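## Task

Bring the foam block into the adjoining room and set it on the coffee table there. The robot must not topple or finish leaning. The block has to rest there unsupported at the end, not held in place by the robot.

## Robot and tools

ROBOT. A simulated Rainbow Robotics RB-Y1. It has a wheeled base with two drive wheels and two rear casters, a head with pan and tilt, two arms with parallel grippers, and a torso whose lower leg folds at ankle, knee and hip. The base is 0.66 m long and 0.58 m wide, and its front edge sits 0.10 m in front of the drive axle. The base cannot move sideways. A bent leg can stick out beyond the front edge. Loose objects may occasionally get a small push from outside.

FRAMES. Base frame: origin on the floor midway between the drive wheels, x forward, y left, z up. The reported chest, left_hand and right_hand poses are in this frame. chest is a spine point 0.08 m below the shoulders; its x points where the chest faces and its z runs up the spine. Each hand point lies between that gripper's pads. The fingers point along the hand's -z axis and close along its x axis. Reported hand positions get less accurate at long reach. The odometry frame is the base frame where the scene began. base_odometry integrates wheel rotation, so slip shows up as motion. Heading runs -3.142 to 3.142, positive to the left.

execute_actions. Arguments: "actions", a list holding zero or one action, and "cameras", a list of names from head_camera, left_wrist_camera, right_wrist_camera, all. Omitting it, null or ["all"] returns every camera; [] returns none. An empty actions list only reports state and images. An action may contain:
- "base": exactly one relative move, counted from the base's last reported position. {"translate_m": d} drives straight d metres, forward positive, -3 to 3. {"rotate_rad": d} turns in place d radians, counter-clockwise from above positive, -3.2 to 3.2.
- "joints": absolute targets keyed by joint name. Angles are in radians and grippers in metres of opening. Ranges: torso_squat_rad 0 to 1.2 (larger lowers the level chest); torso_shift_rad -0.3 to 0.6 (positive pushes the hips forward); torso_pitch_rad -0.2 to 1.4 (positive leans forward); torso_yaw_rad -1.5 to 1.5 (positive to the left). For the shoulder pitch of each arm, -2.356 to 2.356; 0 hangs down and negative swings forward and up. left_shoulder_roll_rad is 0 to 3.141 and right_shoulder_roll_rad is -3.141 to 0; both lift the arm outward. Shoulder yaw is -2.094 to 2.094, with positive turning a bent forearm leftward on both arms. Elbow is -2.617 to 0.01; 0 is straight and negative bends forward. Forearm roll is -3.141 to 3.141 and hand roll is -2.705 to 2.705; on both arms positive is counter-clockwise from above with the arm hanging. Wrist pitch is -1.57 to 1.919; negative tips the hand forward. Grippers are 0 to 0.1 m. head_pan_rad is -0.523 to 0.523 relative to the chest, positive to the left. head_tilt_rad is -0.35 to 1.57, positive down. A joint counts as done within 0.02 rad, or 0.004 m for a gripper.
- "speeds": lower caps for this action only. translate_m 0.05 to 0.4 m/s; rotate_rad 0.1 to 1.509 rad/s, with 0.5 rad/s² acceleration. The defaults are the maximums.
- "min_time_s": 0.1 to 8 s, the shortest duration for each arm and head motion.
The torso also has coupled limits: squat+shift<=1.52; squat-shift+pitch<=1.57; shift+0.5*pitch-0.4*squat<=0.7; shift+0.3*pitch-0.5*squat<=0.39. If a command breaks one, the torso goes part way and reports off_target. Default top speeds: arm joints 1 rad/s (the wrist and roll joints 1.5), head 1.5, squat and pitch 0.3, shift 0.15, yaw 0.6, grippers 0.1 m/s. An action lasts at most 15 s. A base move that would need more than 8.667 s is refused. Any unknown key or out-of-range number rejects the whole call and nothing moves. Joints and base you leave out may keep pushing toward earlier targets without that showing in the status lines. To grip something, command an opening at least 0.005 m narrower than the object; the resulting off_target is expected.

RESULTS. A pictures line lists the cameras in image order. base_status and joint_status give each motion's outcome. done: reached the target (for the base, the wheels turned fully, even if they slipped). off_target: stopped short and may still be pushing. limit_stop_at_<name>: a built-in limit blocked it. contact_stop: the torso or an arm met firm resistance. time_out: it ran past its expected time. stopped_with_arm: the torso halted because an arm contact-stopped. limit_stop_at_own_body: the body guard stopped it before touching; move the arm and torso apart. A contact_stop or time_out halts every joint of that group (the torso, or one whole arm) and drops their targets. "joint command not followed" with a cause line means a self- or arm-to-arm collision check held back an arm's targets; not_followed joints may be retried on later actions. on_its_own describes motions you didn't command, where "held at" is the held target, not the actual position. MOTOR HOT warns from 65 °C. At 80 °C an OVER-TEMPERATURE FAULT brakes the robot, and cut-off keys read limit_stop_at_motor_heat. A torque fault freezes everything for 10 s. After either, send your targets again. If a call reports a stop, the later calls in that reply are skipped.

wait: "seconds", 0 to 10. It lets the scene run with no new command and returns state and images.
zoom_image: "camera" plus "region" [x0, y0, x1, y1] in pixels from the top-left corner, at most 504 by 504. It works only on full images from the latest result. Image sizes: head_camera 896x504 (fx about 697), the wrist cameras 644x364.
finished_scene: "scene", the integer number of the current scene. It ends that scene for good after the last command has been held, reports success and gives the next task.

CAUTIONS. The robot holds its last command while you think. The base keeps going after hitting furniture, and a leg pressing furniture can slide the robot back without odometry noticing. After a stop, first back off the arms in their own action, then the torso. The exception: if both hands share one object and the torso contact-stops at once with nothing in its way, resend every arm joint at its current reading, then repeat the torso command. Keep each arm at or below 3 kg. Don't carry heavy weight far ahead of the drive wheels, or the robot can tip. Never let the arms strike or press on each other, grippers included. Respect the joint torque limits: shoulders 60.9 N m, elbows 31.3, forearm, wrist and hand joints 21.7, counting any held load. Lower objects gently, release them only when they're standing, and avoid drops or slams.

Each tool is called after "Call:" as a command line: name --argument value for each argument, lists and objects as JSON in quotes; but a table of rows of numbers goes row by row, as --pt "numbers of a row", without its own name.

## Session

Call:
execute_actions --actions '[]'

Scene clock: 0.00 s.
base_odometry: x=+0.000 y=+0.000 heading=+0.000 (m, m, rad; odometry frame)
base_status: not commanded
joint_positions: torso_squat_rad=+0.350 torso_shift_rad=+0.001 torso_pitch_rad=+0.001 torso_yaw_rad=+0.000 left_shoulder_pitch_rad=+0.025 left_shoulder_roll_rad=+0.035 left_shoulder_yaw_rad=-0.031 left_elbow_rad=-0.272 left_forearm_roll_rad=-0.011 left_wrist_pitch_rad=-0.020 left_hand_roll_rad=-0.024 left_gripper_m=+0.100 right_shoulder_pitch_rad=+0.018 right_shoulder_roll_rad=-0.044 right_shoulder_yaw_rad=+0.026 right_elbow_rad=-0.216 right_forearm_roll_rad=+0.013 right_wrist_pitch_rad=-0.027 right_hand_roll_rad=+0.052 right_gripper_m=+0.100 head_pan_rad=+0.000 head_tilt_rad=+0.401
joint_status: not commanded
chest: x=-0.2270 y=-0.0006 z=+1.2475 quat_wxyz=(+1.000, +0.000, +0.000, +0.000) (m; base frame)
left_hand: x=-0.1088 y=+0.2429 z=+0.5734 quat_wxyz=(+0.990, +0.018, -0.133, -0.031) (m; base frame)
right_hand: x=-0.1289 y=-0.2508 z=+0.5697 quat_wxyz=(+0.992, -0.023, -0.112, +0.045) (m; base frame)
pictures: head_camera, left_wrist_camera, right_wrist_camera
Images, in order (width x height): head_camera 896x504, left_wrist_camera 644x364, right_wrist_camera 644x364.

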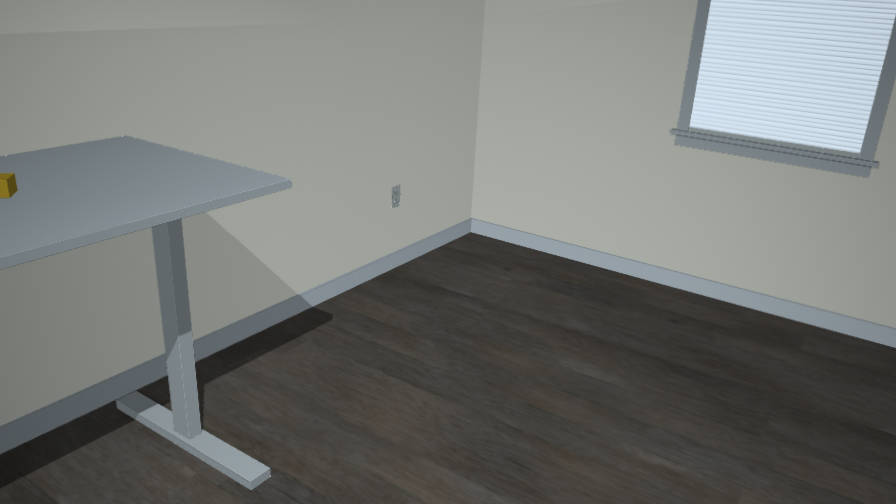

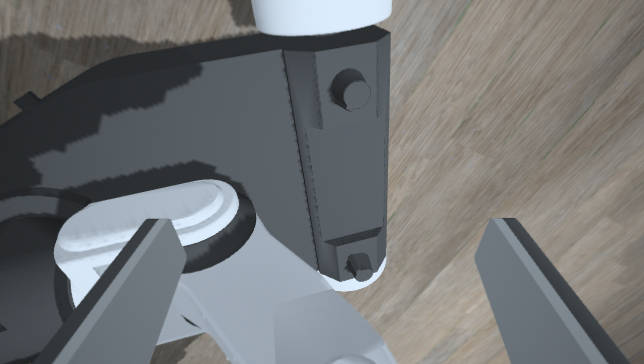

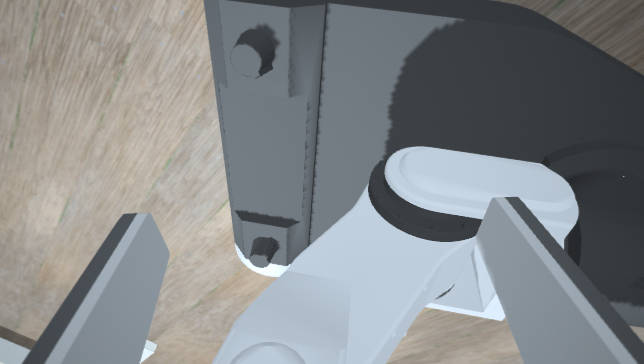

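Call:
execute_actions --actions '[{"base":{"rotate_rad":0.5},"joints":{"torso_squat_rad":0,"left_shoulder_pitch_rad":-0.8,"left_shoulder_roll_rad":0.1,"left_shoulder_yaw_rad":0.14,"left_elbow_rad":-0.9,"left_wrist_pitch_rad":0.8,"left_hand_roll_rad":-1.44,"right_elbow_rad":0,"right_shoulder_pitch_rad":0.15,"head_tilt_rad":0.6}}]'

Scene clock: 10.87 s.
base_odometry: x=+0.000 y=+0.000 heading=+0.500 (m, m, rad; odometry frame)
base_status: done
joint_positions: torso_squat_rad=+0.000 torso_shift_rad=+0.001 torso_pitch_rad=+0.001 torso_yaw_rad=+0.000 left_shoulder_pitch_rad=-0.800 left_shoulder_roll_rad=+0.100 left_shoulder_yaw_rad=+0.140 left_elbow_rad=-0.900 left_forearm_roll_rad=-0.011 left_wrist_pitch_rad=+0.800 left_hand_roll_rad=-1.440 left_gripper_m=+0.100 right_shoulder_pitch_rad=+0.150 right_shoulder_roll_rad=-0.044 right_shoulder_yaw_rad=+0.026 right_elbow_rad=+0.000 right_forearm_roll_rad=+0.013 right_wrist_pitch_rad=-0.027 right_hand_roll_rad=+0.052 right_gripper_m=+0.100 head_pan_rad=+0.000 head_tilt_rad=+0.600
joint_status: all done
chest: x=-0.2269 y=-0.0007 z=+1.2899 quat_wxyz=(+1.000, +0.001, +0.000, +0.000) (m; base frame)
left_hand: x=+0.4200 y=+0.1954 z=+1.0372 quat_wxyz=(+0.646, +0.294, -0.301, -0.637) (m; base frame)
right_hand: x=-0.3301 y=-0.2507 z=+0.6148 quat_wxyz=(+0.998, -0.018, +0.059, +0.021) (m; base frame)
pictures: head_camera, left_wrist_camera, right_wrist_camera
Images, in order (width x height): head_camera 896x504, left_wrist_camera 644x364, right_wrist_camera 644x364.

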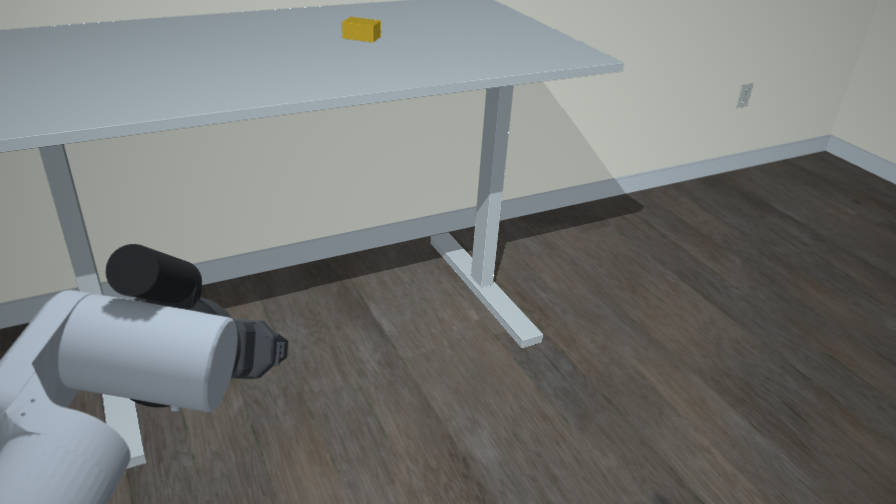

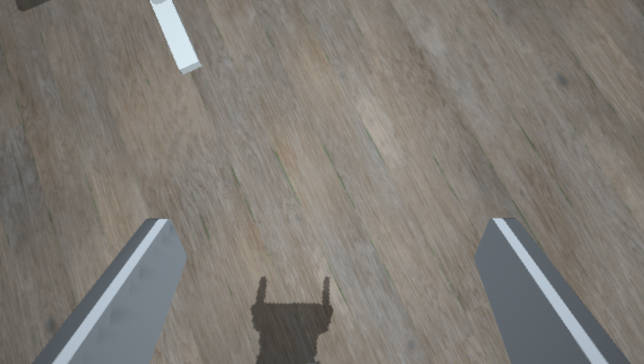

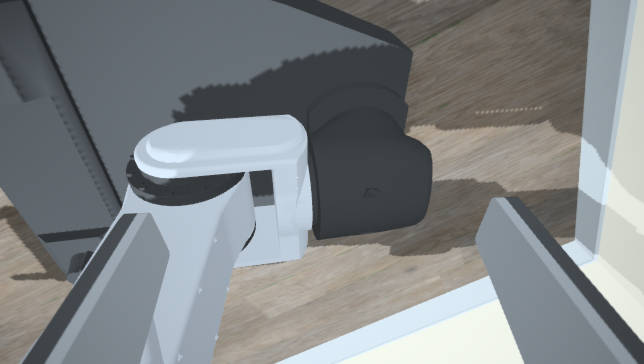

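Call:
execute_actions --actions '[{"base":{"translate_m":0.8},"joints":{"left_elbow_rad":-1.0,"left_wrist_pitch_rad":0.4,"head_tilt_rad":0.65}}]' --cameras '["head_camera","left_wrist_camera"]'

Scene clock: 26.40 s.
base_odometry: x=+0.702 y=+0.384 heading=+0.501 (m, m, rad; odometry frame)
base_status: done
joint_positions: torso_squat_rad=+0.000 torso_shift_rad=+0.001 torso_pitch_rad=+0.001 torso_yaw_rad=+0.000 left_shoulder_pitch_rad=-0.800 left_shoulder_roll_rad=+0.100 left_shoulder_yaw_rad=+0.140 left_elbow_rad=-1.000 left_forearm_roll_rad=-0.011 left_wrist_pitch_rad=+0.400 left_hand_roll_rad=-1.440 left_gripper_m=+0.100 right_shoulder_pitch_rad=+0.150 right_shoulder_roll_rad=-0.044 right_shoulder_yaw_rad=+0.026 right_elbow_rad=+0.000 right_forearm_roll_rad=+0.013 right_wrist_pitch_rad=-0.027 right_hand_roll_rad=+0.052 right_gripper_m=+0.100 head_pan_rad=+0.000 head_tilt_rad=+0.650
joint_status: all done
chest: x=-0.2269 y=-0.0007 z=+1.2899 quat_wxyz=(+1.000, +0.000, +0.000, +0.000) (m; base frame)
left_hand: x=+0.4686 y=+0.1811 z=+1.1648 quat_wxyz=(+0.544, +0.423, -0.468, -0.553) (m; base frame)
right_hand: x=-0.3300 y=-0.2507 z=+0.6148 quat_wxyz=(+0.998, -0.019, +0.059, +0.021) (m; base frame)
pictures: head_camera, left_wrist_camera
Images, in order (width x height): head_camera 896x504, left_wrist_camera 644x364.

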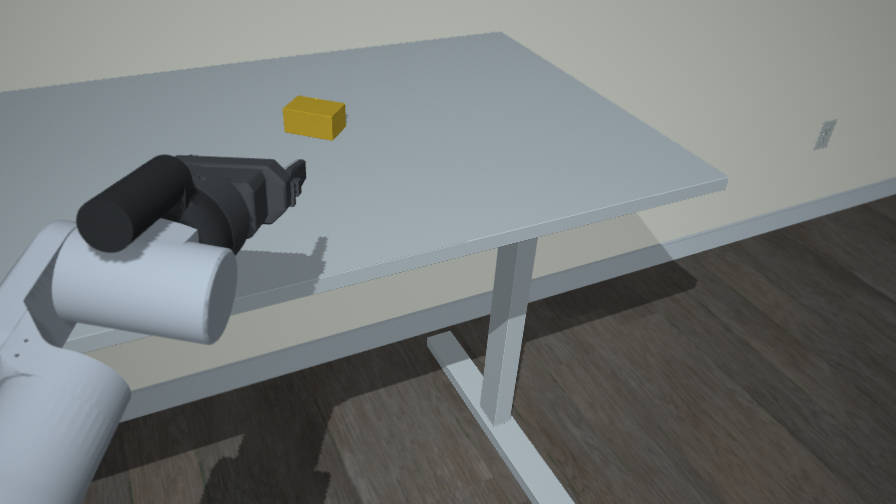

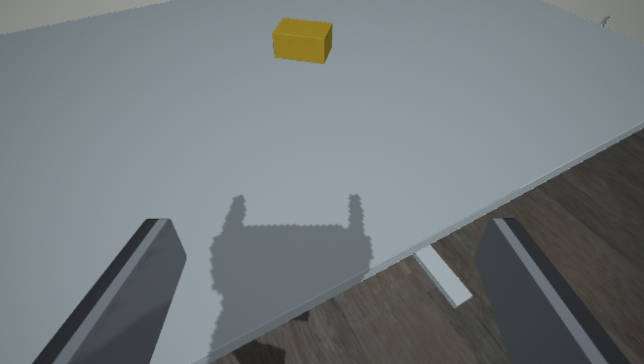

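Call:
execute_actions --actions '[{"base":{"rotate_rad":0.46},"joints":{"left_shoulder_pitch_rad":0.0,"left_elbow_rad":-0.1,"left_wrist_pitch_rad":0.4,"left_shoulder_roll_rad":0.05,"left_shoulder_yaw_rad":0,"right_shoulder_pitch_rad":-1.2,"right_shoulder_roll_rad":-0.3,"right_elbow_rad":-1.4,"right_wrist_pitch_rad":1.75}}]' --cameras '[]'

Call:
execute_actions --actions '[{"base":{"translate_m":0.3},"joints":{"torso_pitch_rad":0.5,"right_shoulder_pitch_rad":-1.6,"right_elbow_rad":-0.7,"right_wrist_pitch_rad":1.8,"head_tilt_rad":0.35,"head_pan_rad":-0.2}}]' --cameras '["head_camera","right_wrist_camera"]'

Scene clock: 54.20 s.
base_odometry: x=+0.702 y=+0.383 heading=+0.960 (m, m, rad; odometry frame)
base_status: done
joint_positions: torso_squat_rad=+0.000 torso_shift_rad=+0.001 torso_pitch_rad=+0.001 torso_yaw_rad=+0.000 left_shoulder_pitch_rad=+0.000 left_shoulder_roll_rad=+0.050 left_shoulder_yaw_rad=+0.000 left_elbow_rad=-0.100 left_forearm_roll_rad=-0.011 left_wrist_pitch_rad=+0.400 left_hand_roll_rad=-1.440 left_gripper_m=+0.100 right_shoulder_pitch_rad=-1.200 right_shoulder_roll_rad=-0.300 right_shoulder_yaw_rad=+0.026 right_elbow_rad=-1.400 right_forearm_roll_rad=+0.013 right_wrist_pitch_rad=+1.750 right_hand_roll_rad=+0.052 right_gripper_m=+0.100 head_pan_rad=+0.000 head_tilt_rad=+0.650
joint_status: all done
chest: x=-0.2270 y=-0.0007 z=+1.2899 quat_wxyz=(+1.000, +0.000, +0.000, +0.000) (m; base frame)
left_hand: x=-0.2701 y=+0.2586 z=+0.6172 quat_wxyz=(+0.742, -0.079, +0.130, -0.653) (m; base frame)
right_hand: x=+0.3725 y=-0.1990 z=+1.3408 quat_wxyz=(+0.895, -0.165, -0.398, +0.117) (m; base frame)
pictures: none
No camera images: the call's "cameras" was empty. Leave "cameras" out to get every camera's image.

Scene clock: 56.70 s.
base_odometry: x=+0.873 y=+0.629 heading=+0.961 (m, m, rad; odometry frame)
base_status: done
joint_positions: torso_squat_rad=+0.000 torso_shift_rad=+0.001 torso_pitch_rad=+0.500 torso_yaw_rad=+0.000 left_shoulder_pitch_rad=+0.000 left_shoulder_roll_rad=+0.050 left_shoulder_yaw_rad=+0.000 left_elbow_rad=-0.100 left_forearm_roll_rad=-0.011 left_wrist_pitch_rad=+0.400 left_hand_roll_rad=-1.440 left_gripper_m=+0.100 right_shoulder_pitch_rad=-1.600 right_shoulder_roll_rad=-0.300 right_shoulder_yaw_rad=+0.026 right_elbow_rad=-0.700 right_forearm_roll_rad=+0.013 right_wrist_pitch_rad=+1.800 right_hand_roll_rad=+0.052 right_gripper_m=+0.100 head_pan_rad=-0.200 head_tilt_rad=+0.350
joint_status: all done
chest: x=-0.0788 y=-0.0006 z=+1.2520 quat_wxyz=(+0.969, +0.000, +0.247, +0.000) (m; base frame)
left_hand: x=-0.4386 y=+0.2586 z=+0.6819 quat_wxyz=(+0.687, -0.238, +0.309, -0.613) (m; base frame)
right_hand: x=+0.4717 y=-0.2018 z=+1.0154 quat_wxyz=(+0.978, -0.158, +0.007, +0.134) (m; base frame)
pictures: head_camera, right_wrist_camera
Images, in order (width x height): head_camera 896x504, right_wrist_camera 644x364.

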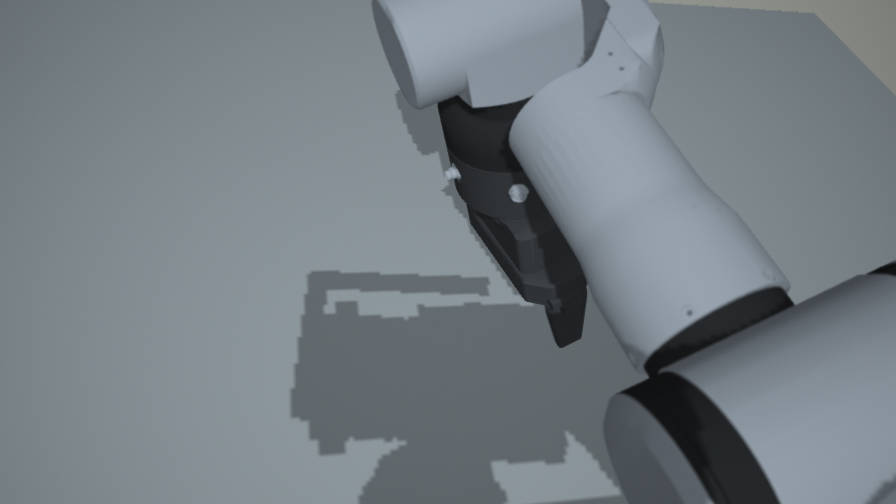

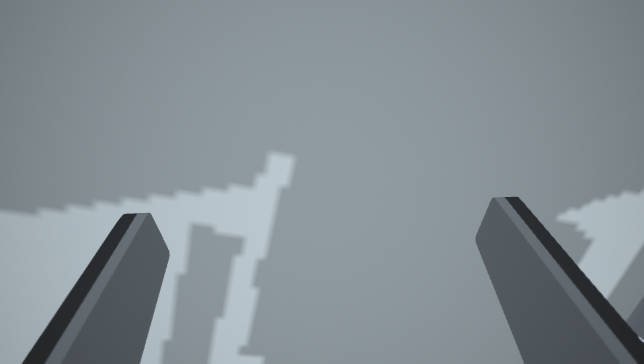

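Call:
execute_actions --actions '[{"base":{"rotate_rad":-0.165},"joints":{"right_forearm_roll_rad":-0.3,"right_hand_roll_rad":-0.85,"right_shoulder_pitch_rad":-1.7,"right_wrist_pitch_rad":1.9}}]' --cameras '[]'

Call:
execute_actions --actions '[{"base":{"translate_m":0.22},"speeds":{"translate_m":0.2}}]' --cameras '["head_camera","right_wrist_camera"]'

Scene clock: 75.77 s.
base_odometry: x=+0.874 y=+0.630 heading=+0.796 (m, m, rad; odometry frame)
base_status: done
joint_positions: torso_squat_rad=+0.000 torso_shift_rad=+0.001 torso_pitch_rad=+0.500 torso_yaw_rad=+0.000 left_shoulder_pitch_rad=+0.000 left_shoulder_roll_rad=+0.050 left_shoulder_yaw_rad=+0.000 left_elbow_rad=-0.100 left_forearm_roll_rad=-0.011 left_wrist_pitch_rad=+0.400 left_hand_roll_rad=-1.440 left_gripper_m=+0.100 right_shoulder_pitch_rad=-1.700 right_shoulder_roll_rad=-0.300 right_shoulder_yaw_rad=+0.026 right_elbow_rad=-0.700 right_forearm_roll_rad=-0.300 right_wrist_pitch_rad=+1.900 right_hand_roll_rad=-0.850 right_gripper_m=+0.100 head_pan_rad=-0.200 head_tilt_rad=+0.350
joint_status: all done
chest: x=-0.0789 y=-0.0006 z=+1.2520 quat_wxyz=(+0.969, +0.000, +0.247, +0.000) (m; base frame)
left_hand: x=-0.4386 y=+0.2586 z=+0.6819 quat_wxyz=(+0.687, -0.238, +0.309, -0.613) (m; base frame)
right_hand: x=+0.4570 y=-0.1222 z=+1.0536 quat_wxyz=(+0.964, -0.024, +0.018, -0.265) (m; base frame)
pictures: none
No camera images: the call's "cameras" was empty. Leave "cameras" out to get every camera's image.

Scene clock: 77.73 s.
base_odometry: x=+1.028 y=+0.787 heading=+0.795 (m, m, rad; odometry frame)
base_status: done
joint_positions: torso_squat_rad=+0.000 torso_shift_rad=+0.001 torso_pitch_rad=+0.500 torso_yaw_rad=+0.000 left_shoulder_pitch_rad=+0.000 left_shoulder_roll_rad=+0.050 left_shoulder_yaw_rad=+0.000 left_elbow_rad=-0.100 left_forearm_roll_rad=-0.011 left_wrist_pitch_rad=+0.400 left_hand_roll_rad=-1.440 left_gripper_m=+0.100 right_shoulder_pitch_rad=-1.700 right_shoulder_roll_rad=-0.300 right_shoulder_yaw_rad=+0.026 right_elbow_rad=-0.700 right_forearm_roll_rad=-0.300 right_wrist_pitch_rad=+1.900 right_hand_roll_rad=-0.850 right_gripper_m=+0.100 head_pan_rad=-0.200 head_tilt_rad=+0.350
joint_status: not commanded
chest: x=-0.0788 y=-0.0006 z=+1.2520 quat_wxyz=(+0.969, +0.000, +0.247, +0.000) (m; base frame)
left_hand: x=-0.4386 y=+0.2586 z=+0.6819 quat_wxyz=(+0.687, -0.238, +0.309, -0.613) (m; base frame)
right_hand: x=+0.4570 y=-0.1222 z=+1.0536 quat_wxyz=(+0.964, -0.024, +0.018, -0.265) (m; base frame)
pictures: head_camera, right_wrist_camera
Images, in order (width x height): head_camera 896x504, right_wrist_camera 644x364.

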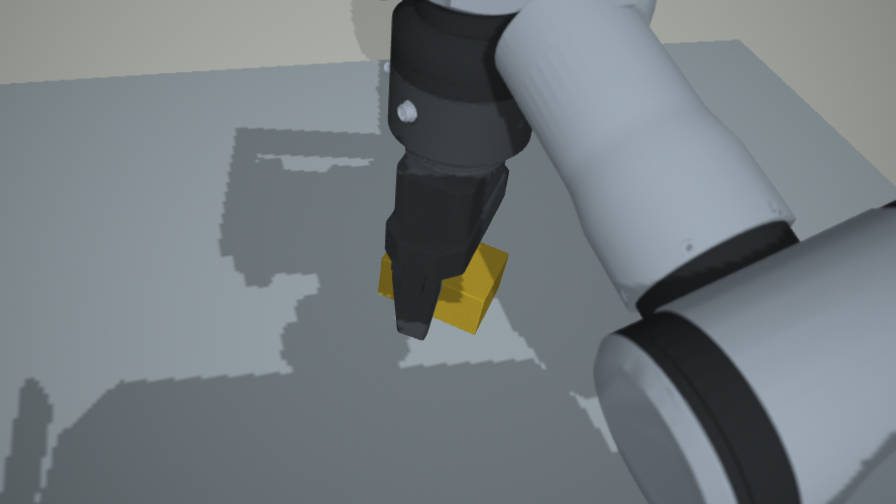

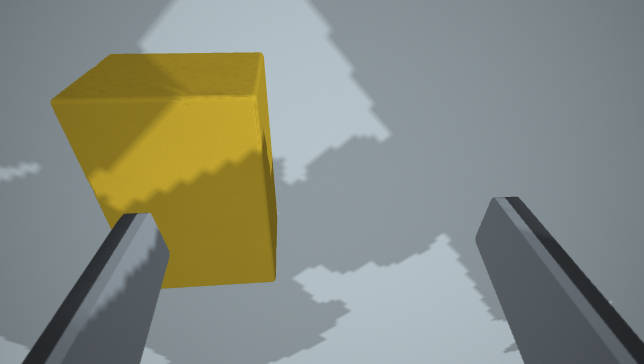

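Call:
execute_actions --actions '[{"base":{"translate_m":0.058},"speeds":{"translate_m":0.1}}]' --cameras '["right_wrist_camera"]'

Call:
execute_actions --actions '[{"joints":{"torso_squat_rad":0.38}}]' --cameras '["head_camera","right_wrist_camera"]'

Scene clock: 97.43 s.
base_odometry: x=+1.068 y=+0.828 heading=+0.795 (m, m, rad; odometry frame)
base_status: done
joint_positions: torso_squat_rad=+0.000 torso_shift_rad=+0.001 torso_pitch_rad=+0.500 torso_yaw_rad=+0.000 left_shoulder_pitch_rad=+0.000 left_shoulder_roll_rad=+0.050 left_shoulder_yaw_rad=+0.000 left_elbow_rad=-0.100 left_forearm_roll_rad=-0.011 left_wrist_pitch_rad=+0.400 left_hand_roll_rad=-1.440 left_gripper_m=+0.100 right_shoulder_pitch_rad=-1.700 right_shoulder_roll_rad=-0.300 right_shoulder_yaw_rad=+0.026 right_elbow_rad=-0.700 right_forearm_roll_rad=-0.300 right_wrist_pitch_rad=+1.900 right_hand_roll_rad=-0.850 right_gripper_m=+0.100 head_pan_rad=-0.200 head_tilt_rad=+0.350
joint_status: not commanded
chest: x=-0.0788 y=-0.0006 z=+1.2520 quat_wxyz=(+0.969, +0.000, +0.247, +0.000) (m; base frame)
left_hand: x=-0.4386 y=+0.2586 z=+0.6819 quat_wxyz=(+0.687, -0.238, +0.309, -0.613) (m; base frame)
right_hand: x=+0.4570 y=-0.1222 z=+1.0536 quat_wxyz=(+0.964, -0.024, +0.018, -0.265) (m; base frame)
pictures: right_wrist_camera
Images, in order (width x height): right_wrist_camera 644x364.

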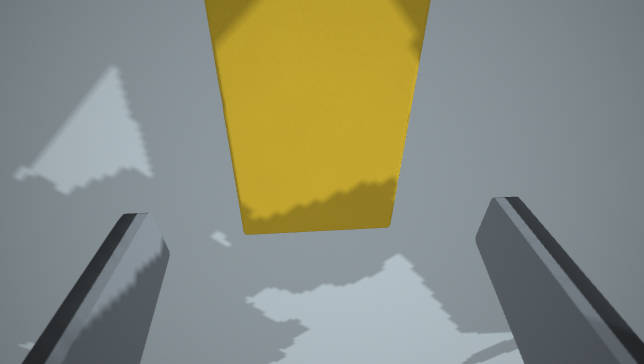

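Scene clock: 99.50 s.
base_odometry: x=+1.068 y=+0.828 heading=+0.795 (m, m, rad; odometry frame)
base_status: not commanded
joint_positions: torso_squat_rad=+0.380 torso_shift_rad=+0.001 torso_pitch_rad=+0.500 torso_yaw_rad=+0.000 left_shoulder_pitch_rad=+0.000 left_shoulder_roll_rad=+0.050 left_shoulder_yaw_rad=+0.000 left_elbow_rad=-0.100 left_forearm_roll_rad=-0.011 left_wrist_pitch_rad=+0.400 left_hand_roll_rad=-1.440 left_gripper_m=+0.100 right_shoulder_pitch_rad=-1.700 right_shoulder_roll_rad=-0.300 right_shoulder_yaw_rad=+0.026 right_elbow_rad=-0.700 right_forearm_roll_rad=-0.300 right_wrist_pitch_rad=+1.900 right_hand_roll_rad=-0.850 right_gripper_m=+0.100 head_pan_rad=-0.200 head_tilt_rad=+0.350
joint_status: all done
chest: x=-0.0790 y=-0.0006 z=+1.2021 quat_wxyz=(+0.969, +0.000, +0.247, +0.000) (m; base frame)
left_hand: x=-0.4387 y=+0.2586 z=+0.6320 quat_wxyz=(+0.687, -0.238, +0.309, -0.613) (m; base frame)
right_hand: x=+0.4569 y=-0.1222 z=+1.0038 quat_wxyz=(+0.964, -0.024, +0.018, -0.265) (m; base frame)
pictures: head_camera, right_wrist_camera
Images, in order (width x height): head_camera 896x504, right_wrist_camera 644x364.

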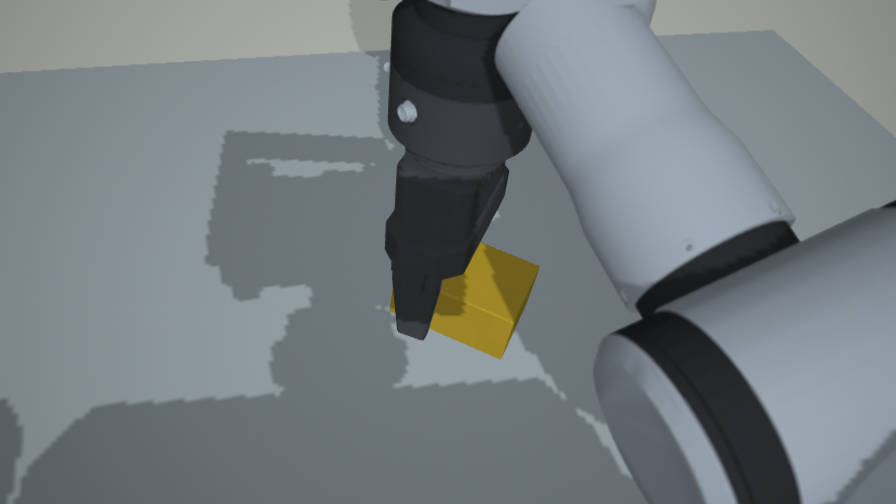

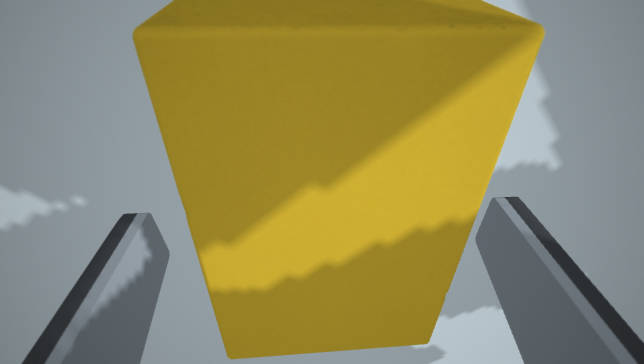

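Call:
execute_actions --actions '[{"base":{"translate_m":-0.022},"speeds":{"translate_m":0.05},"joints":{"torso_squat_rad":0.42,"torso_yaw_rad":-0.045}}]' --cameras '["right_wrist_camera"]'

Call:
execute_actions --actions '[{"joints":{"right_gripper_m":0.045}}]' --cameras '["head_camera","right_wrist_camera"]'

Scene clock: 112.50 s.
base_odometry: x=+1.053 y=+0.812 heading=+0.795 (m, m, rad; odometry frame)
base_status: done
joint_positions: torso_squat_rad=+0.420 torso_shift_rad=+0.001 torso_pitch_rad=+0.500 torso_yaw_rad=-0.045 left_shoulder_pitch_rad=+0.000 left_shoulder_roll_rad=+0.050 left_shoulder_yaw_rad=+0.000 left_elbow_rad=-0.100 left_forearm_roll_rad=-0.011 left_wrist_pitch_rad=+0.400 left_hand_roll_rad=-1.440 left_gripper_m=+0.100 right_shoulder_pitch_rad=-1.700 right_shoulder_roll_rad=-0.300 right_shoulder_yaw_rad=+0.026 right_elbow_rad=-0.700 right_forearm_roll_rad=-0.300 right_wrist_pitch_rad=+1.900 right_hand_roll_rad=-0.850 right_gripper_m=+0.100 head_pan_rad=-0.200 head_tilt_rad=+0.350
joint_status: all done
chest: x=-0.0790 y=-0.0006 z=+1.1912 quat_wxyz=(+0.969, -0.005, +0.247, -0.022) (m; base frame)
left_hand: x=-0.4285 y=+0.2603 z=+0.6155 quat_wxyz=(+0.672, -0.239, +0.307, -0.630) (m; base frame)
right_hand: x=+0.4516 y=-0.1476 z=+0.9957 quat_wxyz=(+0.958, -0.034, +0.016, -0.284) (m; base frame)
pictures: right_wrist_camera
Images, in order (width x height): right_wrist_camera 644x364.

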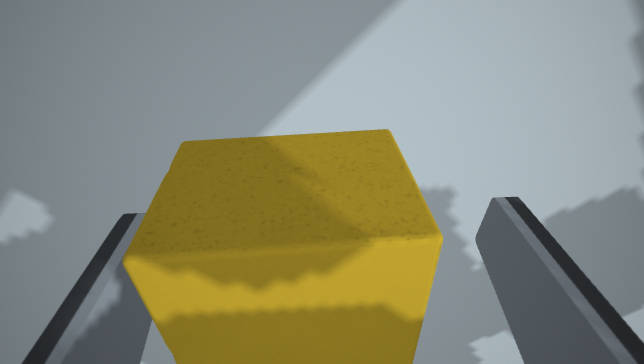

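Scene clock: 113.53 s.
base_odometry: x=+1.053 y=+0.812 heading=+0.795 (m, m, rad; odometry frame)
base_status: not commanded
joint_positions: torso_squat_rad=+0.420 torso_shift_rad=+0.001 torso_pitch_rad=+0.500 torso_yaw_rad=-0.045 left_shoulder_pitch_rad=+0.000 left_shoulder_roll_rad=+0.050 left_shoulder_yaw_rad=+0.000 left_elbow_rad=-0.100 left_forearm_roll_rad=-0.011 left_wrist_pitch_rad=+0.400 left_hand_roll_rad=-1.440 left_gripper_m=+0.100 right_shoulder_pitch_rad=-1.700 right_shoulder_roll_rad=-0.300 right_shoulder_yaw_rad=+0.026 right_elbow_rad=-0.700 right_forearm_roll_rad=-0.300 right_wrist_pitch_rad=+1.900 right_hand_roll_rad=-0.850 right_gripper_m=+0.059 head_pan_rad=-0.200 head_tilt_rad=+0.350
joint_status: right_gripper_m off_target (ended at +0.059, target +0.045)
chest: x=-0.0790 y=-0.0006 z=+1.1912 quat_wxyz=(+0.969, -0.005, +0.247, -0.022) (m; base frame)
left_hand: x=-0.4285 y=+0.2603 z=+0.6155 quat_wxyz=(+0.672, -0.239, +0.307, -0.630) (m; base frame)
right_hand: x=+0.4516 y=-0.1476 z=+0.9957 quat_wxyz=(+0.958, -0.034, +0.016, -0.284) (m; base frame)
pictures: head_camera, right_wrist_camera
Images, in order (width x height): head_camera 896x504, right_wrist_camera 644x364.

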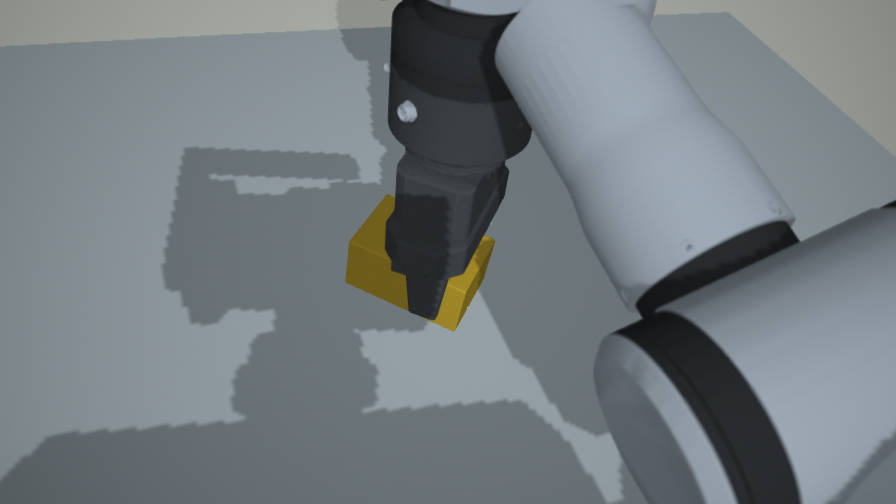

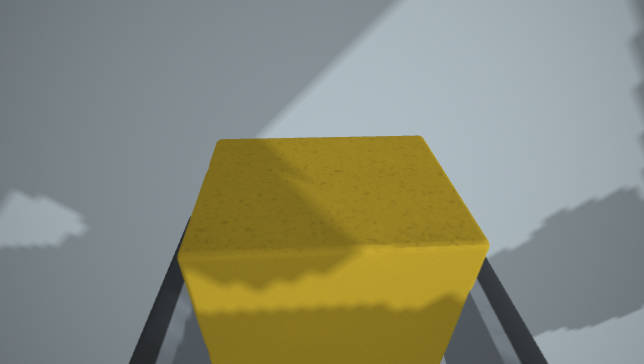

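Call:
execute_actions --actions '[{"joints":{"torso_squat_rad":0.2,"torso_pitch_rad":0.4}}]' --cameras '[]'

Call:
execute_actions --actions '[{"base":{"translate_m":-0.6},"joints":{"torso_squat_rad":0,"torso_pitch_rad":0,"torso_yaw_rad":0,"right_shoulder_pitch_rad":-0.9,"right_elbow_rad":-1.3,"left_shoulder_roll_rad":0.03,"left_wrist_pitch_rad":0,"left_gripper_m":0},"min_time_s":2}]' --cameras '["right_wrist_camera"]'

Call:
execute_actions --actions '[{"base":{"rotate_rad":-1.4},"joints":{"right_shoulder_pitch_rad":0.1,"right_shoulder_roll_rad":-0.03,"right_shoulder_yaw_rad":0.5,"right_elbow_rad":-1.8,"right_wrist_pitch_rad":1.7,"right_forearm_roll_rad":0,"head_pan_rad":-0.52,"head_tilt_rad":0.5}}]'

Scene clock: 131.67 s.
base_odometry: x=+1.053 y=+0.812 heading=+0.795 (m, m, rad; odometry frame)
base_status: not commanded
joint_positions: torso_squat_rad=+0.200 torso_shift_rad=+0.001 torso_pitch_rad=+0.400 torso_yaw_rad=-0.045 left_shoulder_pitch_rad=+0.000 left_shoulder_roll_rad=+0.050 left_shoulder_yaw_rad=+0.000 left_elbow_rad=-0.100 left_forearm_roll_rad=-0.011 left_wrist_pitch_rad=+0.400 left_hand_roll_rad=-1.440 left_gripper_m=+0.100 right_shoulder_pitch_rad=-1.700 right_shoulder_roll_rad=-0.300 right_shoulder_yaw_rad=+0.026 right_elbow_rad=-0.700 right_forearm_roll_rad=-0.300 right_wrist_pitch_rad=+1.900 right_hand_roll_rad=-0.850 right_gripper_m=+0.059 head_pan_rad=-0.200 head_tilt_rad=+0.350
joint_status: all done
chest: x=-0.1068 y=-0.0006 z=+1.2515 quat_wxyz=(+0.980, -0.004, +0.199, -0.022) (m; base frame)
left_hand: x=-0.3970 y=+0.2603 z=+0.6438 quat_wxyz=(+0.687, -0.207, +0.273, -0.641) (m; base frame)
right_hand: x=+0.4406 y=-0.1476 z=+1.1100 quat_wxyz=(+0.958, -0.020, -0.032, -0.285) (m; base frame)
pictures: none
No camera images: the call's "cameras" was empty. Leave "cameras" out to get every camera's image.

Scene clock: 134.77 s.
base_odometry: x=+0.632 y=+0.384 heading=+0.793 (m, m, rad; odometry frame)
base_status: done
joint_positions: torso_squat_rad=+0.000 torso_shift_rad=+0.001 torso_pitch_rad=+0.000 torso_yaw_rad=+0.000 left_shoulder_pitch_rad=+0.000 left_shoulder_roll_rad=+0.030 left_shoulder_yaw_rad=+0.000 left_elbow_rad=-0.100 left_forearm_roll_rad=-0.011 left_wrist_pitch_rad=+0.000 left_hand_roll_rad=-1.440 left_gripper_m=+0.000 right_shoulder_pitch_rad=-0.900 right_shoulder_roll_rad=-0.300 right_shoulder_yaw_rad=+0.026 right_elbow_rad=-1.300 right_forearm_roll_rad=-0.300 right_wrist_pitch_rad=+1.900 right_hand_roll_rad=-0.850 right_gripper_m=+0.059 head_pan_rad=-0.200 head_tilt_rad=+0.350
joint_status: all done
chest: x=-0.2272 y=-0.0007 z=+1.2899 quat_wxyz=(+1.000, +0.000, +0.000, +0.000) (m; base frame)
left_hand: x=-0.1786 y=+0.2431 z=+0.6073 quat_wxyz=(+0.747, +0.045, -0.027, -0.663) (m; base frame)
right_hand: x=+0.2917 y=-0.2107 z=+1.1183 quat_wxyz=(+0.946, +0.025, -0.127, -0.298) (m; base frame)
pictures: right_wrist_camera
Images, in order (width x height): right_wrist_camera 644x364.

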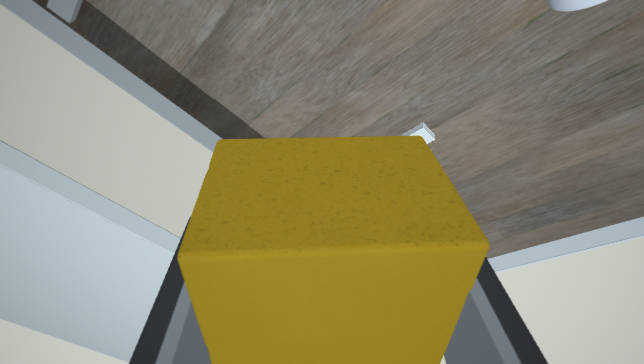

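Scene clock: 138.50 s.
base_odometry: x=+0.632 y=+0.384 heading=-0.607 (m, m, rad; odometry frame)
base_status: done
joint_positions: torso_squat_rad=+0.000 torso_shift_rad=+0.001 torso_pitch_rad=+0.000 torso_yaw_rad=+0.000 left_shoulder_pitch_rad=+0.000 left_shoulder_roll_rad=+0.030 left_shoulder_yaw_rad=+0.000 left_elbow_rad=-0.100 left_forearm_roll_rad=-0.011 left_wrist_pitch_rad=+0.000 left_hand_roll_rad=-1.440 left_gripper_m=+0.000 right_shoulder_pitch_rad=+0.100 right_shoulder_roll_rad=-0.030 right_shoulder_yaw_rad=+0.500 right_elbow_rad=-1.800 right_forearm_roll_rad=+0.000 right_wrist_pitch_rad=+1.700 right_hand_roll_rad=-0.850 right_gripper_m=+0.059 head_pan_rad=-0.520 head_tilt_rad=+0.500
joint_status: all done
chest: x=-0.2273 y=-0.0007 z=+1.2899 quat_wxyz=(+1.000, +0.000, +0.000, +0.000) (m; base frame)
left_hand: x=-0.1786 y=+0.2430 z=+0.6073 quat_wxyz=(+0.747, +0.045, -0.027, -0.663) (m; base frame)
right_hand: x=+0.0032 y=-0.0946 z=+0.8645 quat_wxyz=(+0.982, +0.008, +0.004, -0.191) (m; base frame)
pictures: head_camera, left_wrist_camera, right_wrist_camera
Images, in order (width x height): head_camera 896x504, left_wrist_camera 644x364, right_wrist_camera 644x364.

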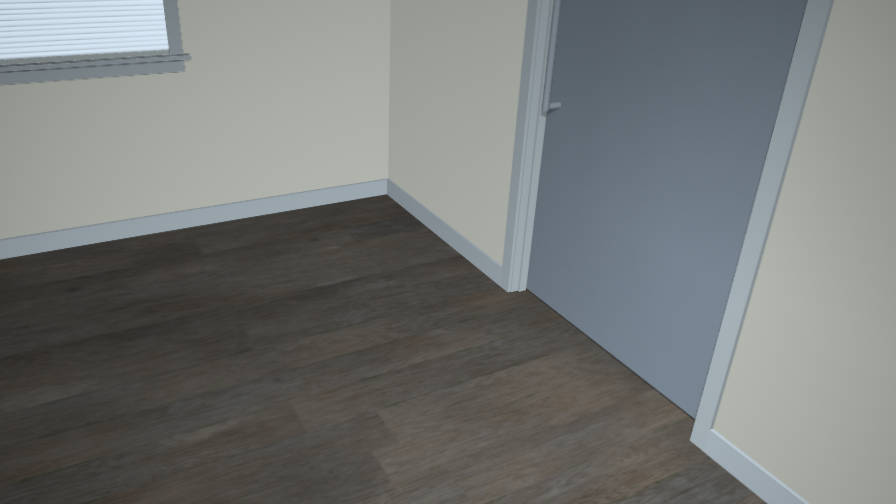

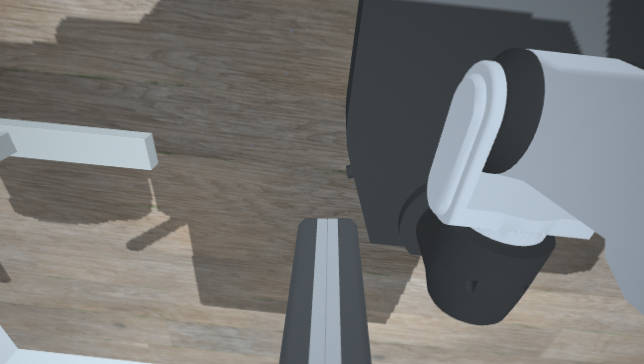

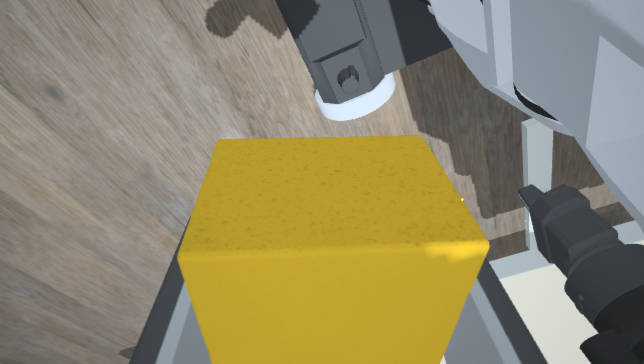

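Call:
execute_actions --actions '[{"base":{"rotate_rad":-0.245}}]' --cameras '[]'

Call:
execute_actions --actions '[{"base":{"translate_m":2.06}}]' --cameras '[]'

Call:
execute_actions --actions '[{"base":{"rotate_rad":-1.326},"joints":{"left_shoulder_pitch_rad":-1.0,"left_shoulder_roll_rad":0.1,"left_elbow_rad":-0.55,"left_forearm_roll_rad":1.57,"left_hand_roll_rad":0,"left_wrist_pitch_rad":-0.5,"left_gripper_m":0.1,"torso_yaw_rad":-0.55,"head_pan_rad":0.3,"head_tilt_rad":0.55}}]' --cameras '["head_camera","left_wrist_camera"]'

Scene clock: 239.23 s.
base_odometry: x=+0.632 y=+0.384 heading=-0.851 (m, m, rad; odometry frame)
base_status: done
joint_positions: torso_squat_rad=+0.000 torso_shift_rad=+0.001 torso_pitch_rad=+0.000 torso_yaw_rad=+0.000 left_shoulder_pitch_rad=+0.000 left_shoulder_roll_rad=+0.030 left_shoulder_yaw_rad=+0.000 left_elbow_rad=-0.100 left_forearm_roll_rad=-0.011 left_wrist_pitch_rad=+0.000 left_hand_roll_rad=-1.440 left_gripper_m=+0.000 right_shoulder_pitch_rad=+0.100 right_shoulder_roll_rad=-0.030 right_shoulder_yaw_rad=+0.500 right_elbow_rad=-1.800 right_forearm_roll_rad=+0.000 right_wrist_pitch_rad=+1.700 right_hand_roll_rad=-0.850 right_gripper_m=+0.059 head_pan_rad=-0.520 head_tilt_rad=+0.500
joint_status: not commanded
chest: x=-0.2273 y=-0.0006 z=+1.2899 quat_wxyz=(+1.000, +0.000, +0.000, +0.000) (m; base frame)
left_hand: x=-0.1785 y=+0.2430 z=+0.6073 quat_wxyz=(+0.747, +0.045, -0.027, -0.663) (m; base frame)
right_hand: x=+0.0032 y=-0.0946 z=+0.8645 quat_wxyz=(+0.982, +0.008, +0.004, -0.191) (m; base frame)
pictures: none
No camera images: the call's "cameras" was empty. Leave "cameras" out to get every camera's image.

Scene clock: 245.83 s.
base_odometry: x=+1.988 y=-1.166 heading=-0.852 (m, m, rad; odometry frame)
base_status: done
joint_positions: torso_squat_rad=+0.000 torso_shift_rad=+0.001 torso_pitch_rad=+0.000 torso_yaw_rad=+0.000 left_shoulder_pitch_rad=+0.000 left_shoulder_roll_rad=+0.030 left_shoulder_yaw_rad=+0.000 left_elbow_rad=-0.100 left_forearm_roll_rad=-0.011 left_wrist_pitch_rad=+0.000 left_hand_roll_rad=-1.440 left_gripper_m=+0.000 right_shoulder_pitch_rad=+0.100 right_shoulder_roll_rad=-0.030 right_shoulder_yaw_rad=+0.500 right_elbow_rad=-1.800 right_forearm_roll_rad=+0.000 right_wrist_pitch_rad=+1.700 right_hand_roll_rad=-0.850 right_gripper_m=+0.059 head_pan_rad=-0.520 head_tilt_rad=+0.500
joint_status: not commanded
chest: x=-0.2272 y=-0.0007 z=+1.2899 quat_wxyz=(+1.000, +0.000, +0.000, +0.000) (m; base frame)
left_hand: x=-0.1784 y=+0.2430 z=+0.6073 quat_wxyz=(+0.747, +0.045, -0.027, -0.663) (m; base frame)
right_hand: x=+0.0032 y=-0.0946 z=+0.8645 quat_wxyz=(+0.982, +0.008, +0.005, -0.191) (m; base frame)
pictures: none
No camera images: the call's "cameras" was empty. Leave "cameras" out to get every camera's image.

Scene clock: 249.47 s.
base_odometry: x=+1.988 y=-1.166 heading=-2.178 (m, m, rad; odometry frame)
base_status: done
joint_positions: torso_squat_rad=+0.000 torso_shift_rad=+0.001 torso_pitch_rad=+0.000 torso_yaw_rad=-0.550 left_shoulder_pitch_rad=-1.000 left_shoulder_roll_rad=+0.100 left_shoulder_yaw_rad=+0.000 left_elbow_rad=-0.550 left_forearm_roll_rad=+1.570 left_wrist_pitch_rad=-0.500 left_hand_roll_rad=+0.000 left_gripper_m=+0.100 right_shoulder_pitch_rad=+0.100 right_shoulder_roll_rad=-0.030 right_shoulder_yaw_rad=+0.500 right_elbow_rad=-1.800 right_forearm_roll_rad=+0.000 right_wrist_pitch_rad=+1.700 right_hand_roll_rad=-0.850 right_gripper_m=+0.059 head_pan_rad=+0.300 head_tilt_rad=+0.550
joint_status: all done
chest: x=-0.2272 y=-0.0007 z=+1.2899 quat_wxyz=(+0.962, +0.000, +0.000, -0.272) (m; base frame)
left_hand: x=+0.4942 y=-0.1856 z=+1.1921 quat_wxyz=(+0.595, -0.517, -0.498, +0.361) (m; base frame)
right_hand: x=-0.0801 y=-0.2011 z=+0.8644 quat_wxyz=(+0.893, +0.009, +0.002, -0.450) (m; base frame)
pictures: head_camera, left_wrist_camera
Images, in order (width x height): head_camera 896x504, left_wrist_camera 644x364.

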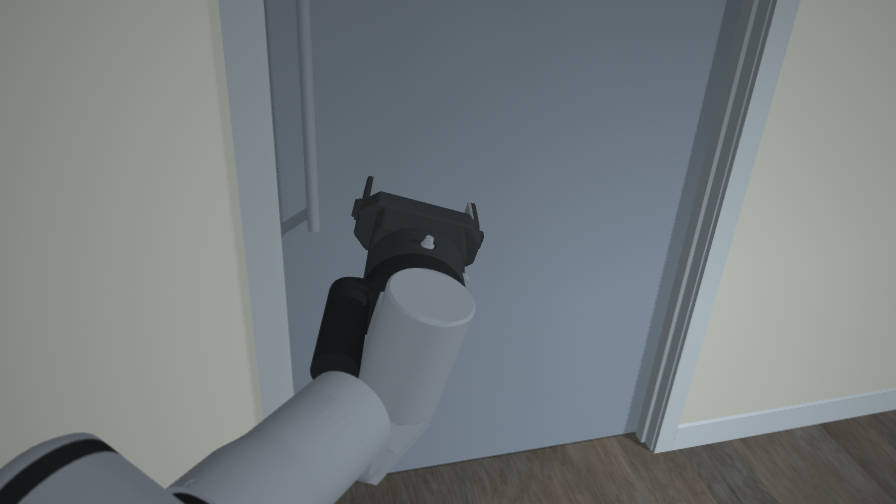

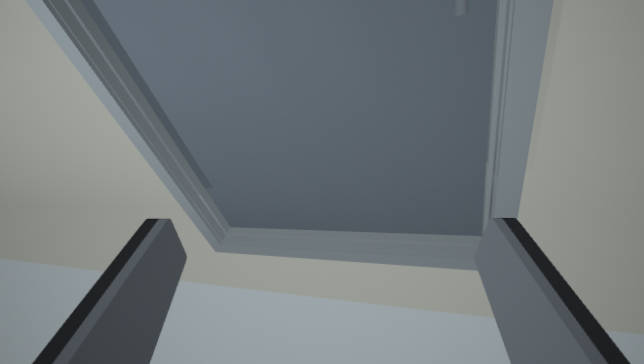

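Call:
execute_actions --actions '[{"base":{"translate_m":0.55},"joints":{"torso_yaw_rad":-0.68,"left_gripper_m":0,"left_wrist_pitch_rad":-0.6}}]' --cameras '["head_camera"]'

Call:
execute_actions --actions '[{"base":{"translate_m":0.15},"speeds":{"translate_m":0.05}}]' --cameras '["head_camera","left_wrist_camera"]'

Scene clock: 265.50 s.
base_odometry: x=+1.674 y=-1.617 heading=-2.179 (m, m, rad; odometry frame)
base_status: done
joint_positions: torso_squat_rad=+0.000 torso_shift_rad=+0.001 torso_pitch_rad=+0.000 torso_yaw_rad=-0.680 left_shoulder_pitch_rad=-1.000 left_shoulder_roll_rad=+0.100 left_shoulder_yaw_rad=+0.000 left_elbow_rad=-0.550 left_forearm_roll_rad=+1.570 left_wrist_pitch_rad=-0.600 left_hand_roll_rad=+0.000 left_gripper_m=+0.000 right_shoulder_pitch_rad=+0.100 right_shoulder_roll_rad=-0.030 right_shoulder_yaw_rad=+0.500 right_elbow_rad=-1.800 right_forearm_roll_rad=+0.000 right_wrist_pitch_rad=+1.700 right_hand_roll_rad=-0.850 right_gripper_m=+0.059 head_pan_rad=+0.300 head_tilt_rad=+0.550
joint_status: all done
chest: x=-0.2271 y=-0.0007 z=+1.2899 quat_wxyz=(+0.943, +0.000, +0.000, -0.334) (m; base frame)
left_hand: x=+0.4716 y=-0.2563 z=+1.1968 quat_wxyz=(+0.594, -0.531, -0.494, +0.349) (m; base frame)
right_hand: x=-0.1073 y=-0.2185 z=+0.8644 quat_wxyz=(+0.862, +0.009, +0.002, -0.507) (m; base frame)
pictures: head_camera
Images, in order (width x height): head_camera 896x504.

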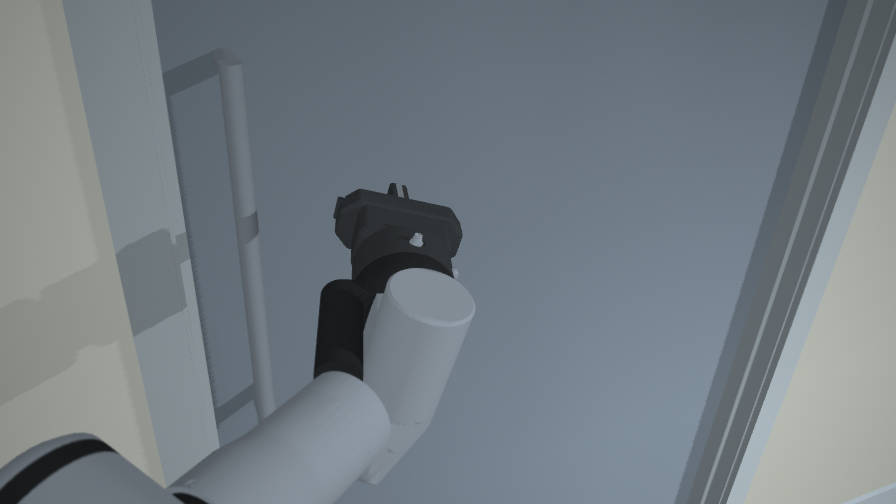

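Scene clock: 269.20 s.
base_odometry: x=+1.588 y=-1.740 heading=-2.180 (m, m, rad; odometry frame)
base_status: done
joint_positions: torso_squat_rad=+0.000 torso_shift_rad=+0.001 torso_pitch_rad=+0.000 torso_yaw_rad=-0.680 left_shoulder_pitch_rad=-1.000 left_shoulder_roll_rad=+0.100 left_shoulder_yaw_rad=+0.000 left_elbow_rad=-0.550 left_forearm_roll_rad=+1.570 left_wrist_pitch_rad=-0.600 left_hand_roll_rad=+0.000 left_gripper_m=+0.000 right_shoulder_pitch_rad=+0.100 right_shoulder_roll_rad=-0.030 right_shoulder_yaw_rad=+0.500 right_elbow_rad=-1.800 right_forearm_roll_rad=+0.000 right_wrist_pitch_rad=+1.700 right_hand_roll_rad=-0.850 right_gripper_m=+0.059 head_pan_rad=+0.300 head_tilt_rad=+0.550
joint_status: not commanded
chest: x=-0.2272 y=-0.0007 z=+1.2899 quat_wxyz=(+0.943, +0.000, +0.000, -0.333) (m; base frame)
left_hand: x=+0.4716 y=-0.2562 z=+1.1968 quat_wxyz=(+0.594, -0.531, -0.494, +0.349) (m; base frame)
right_hand: x=-0.1073 y=-0.2185 z=+0.8644 quat_wxyz=(+0.862, +0.009, +0.002, -0.507) (m; base frame)
pictures: head_camera, left_wrist_camera
Images, in order (width x height): head_camera 896x504, left_wrist_camera 644x364.

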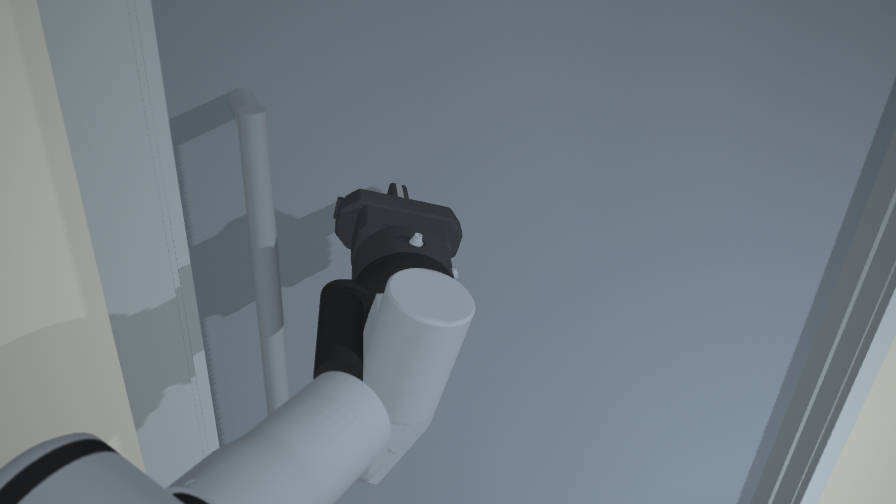

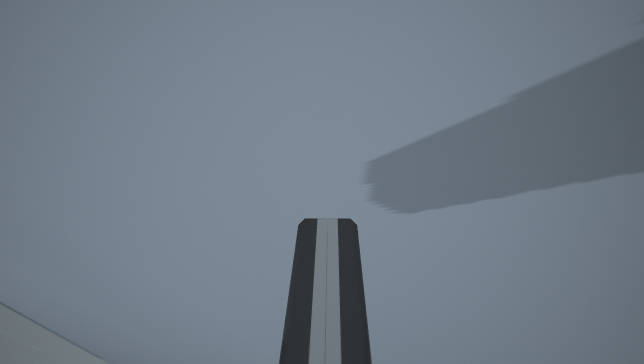

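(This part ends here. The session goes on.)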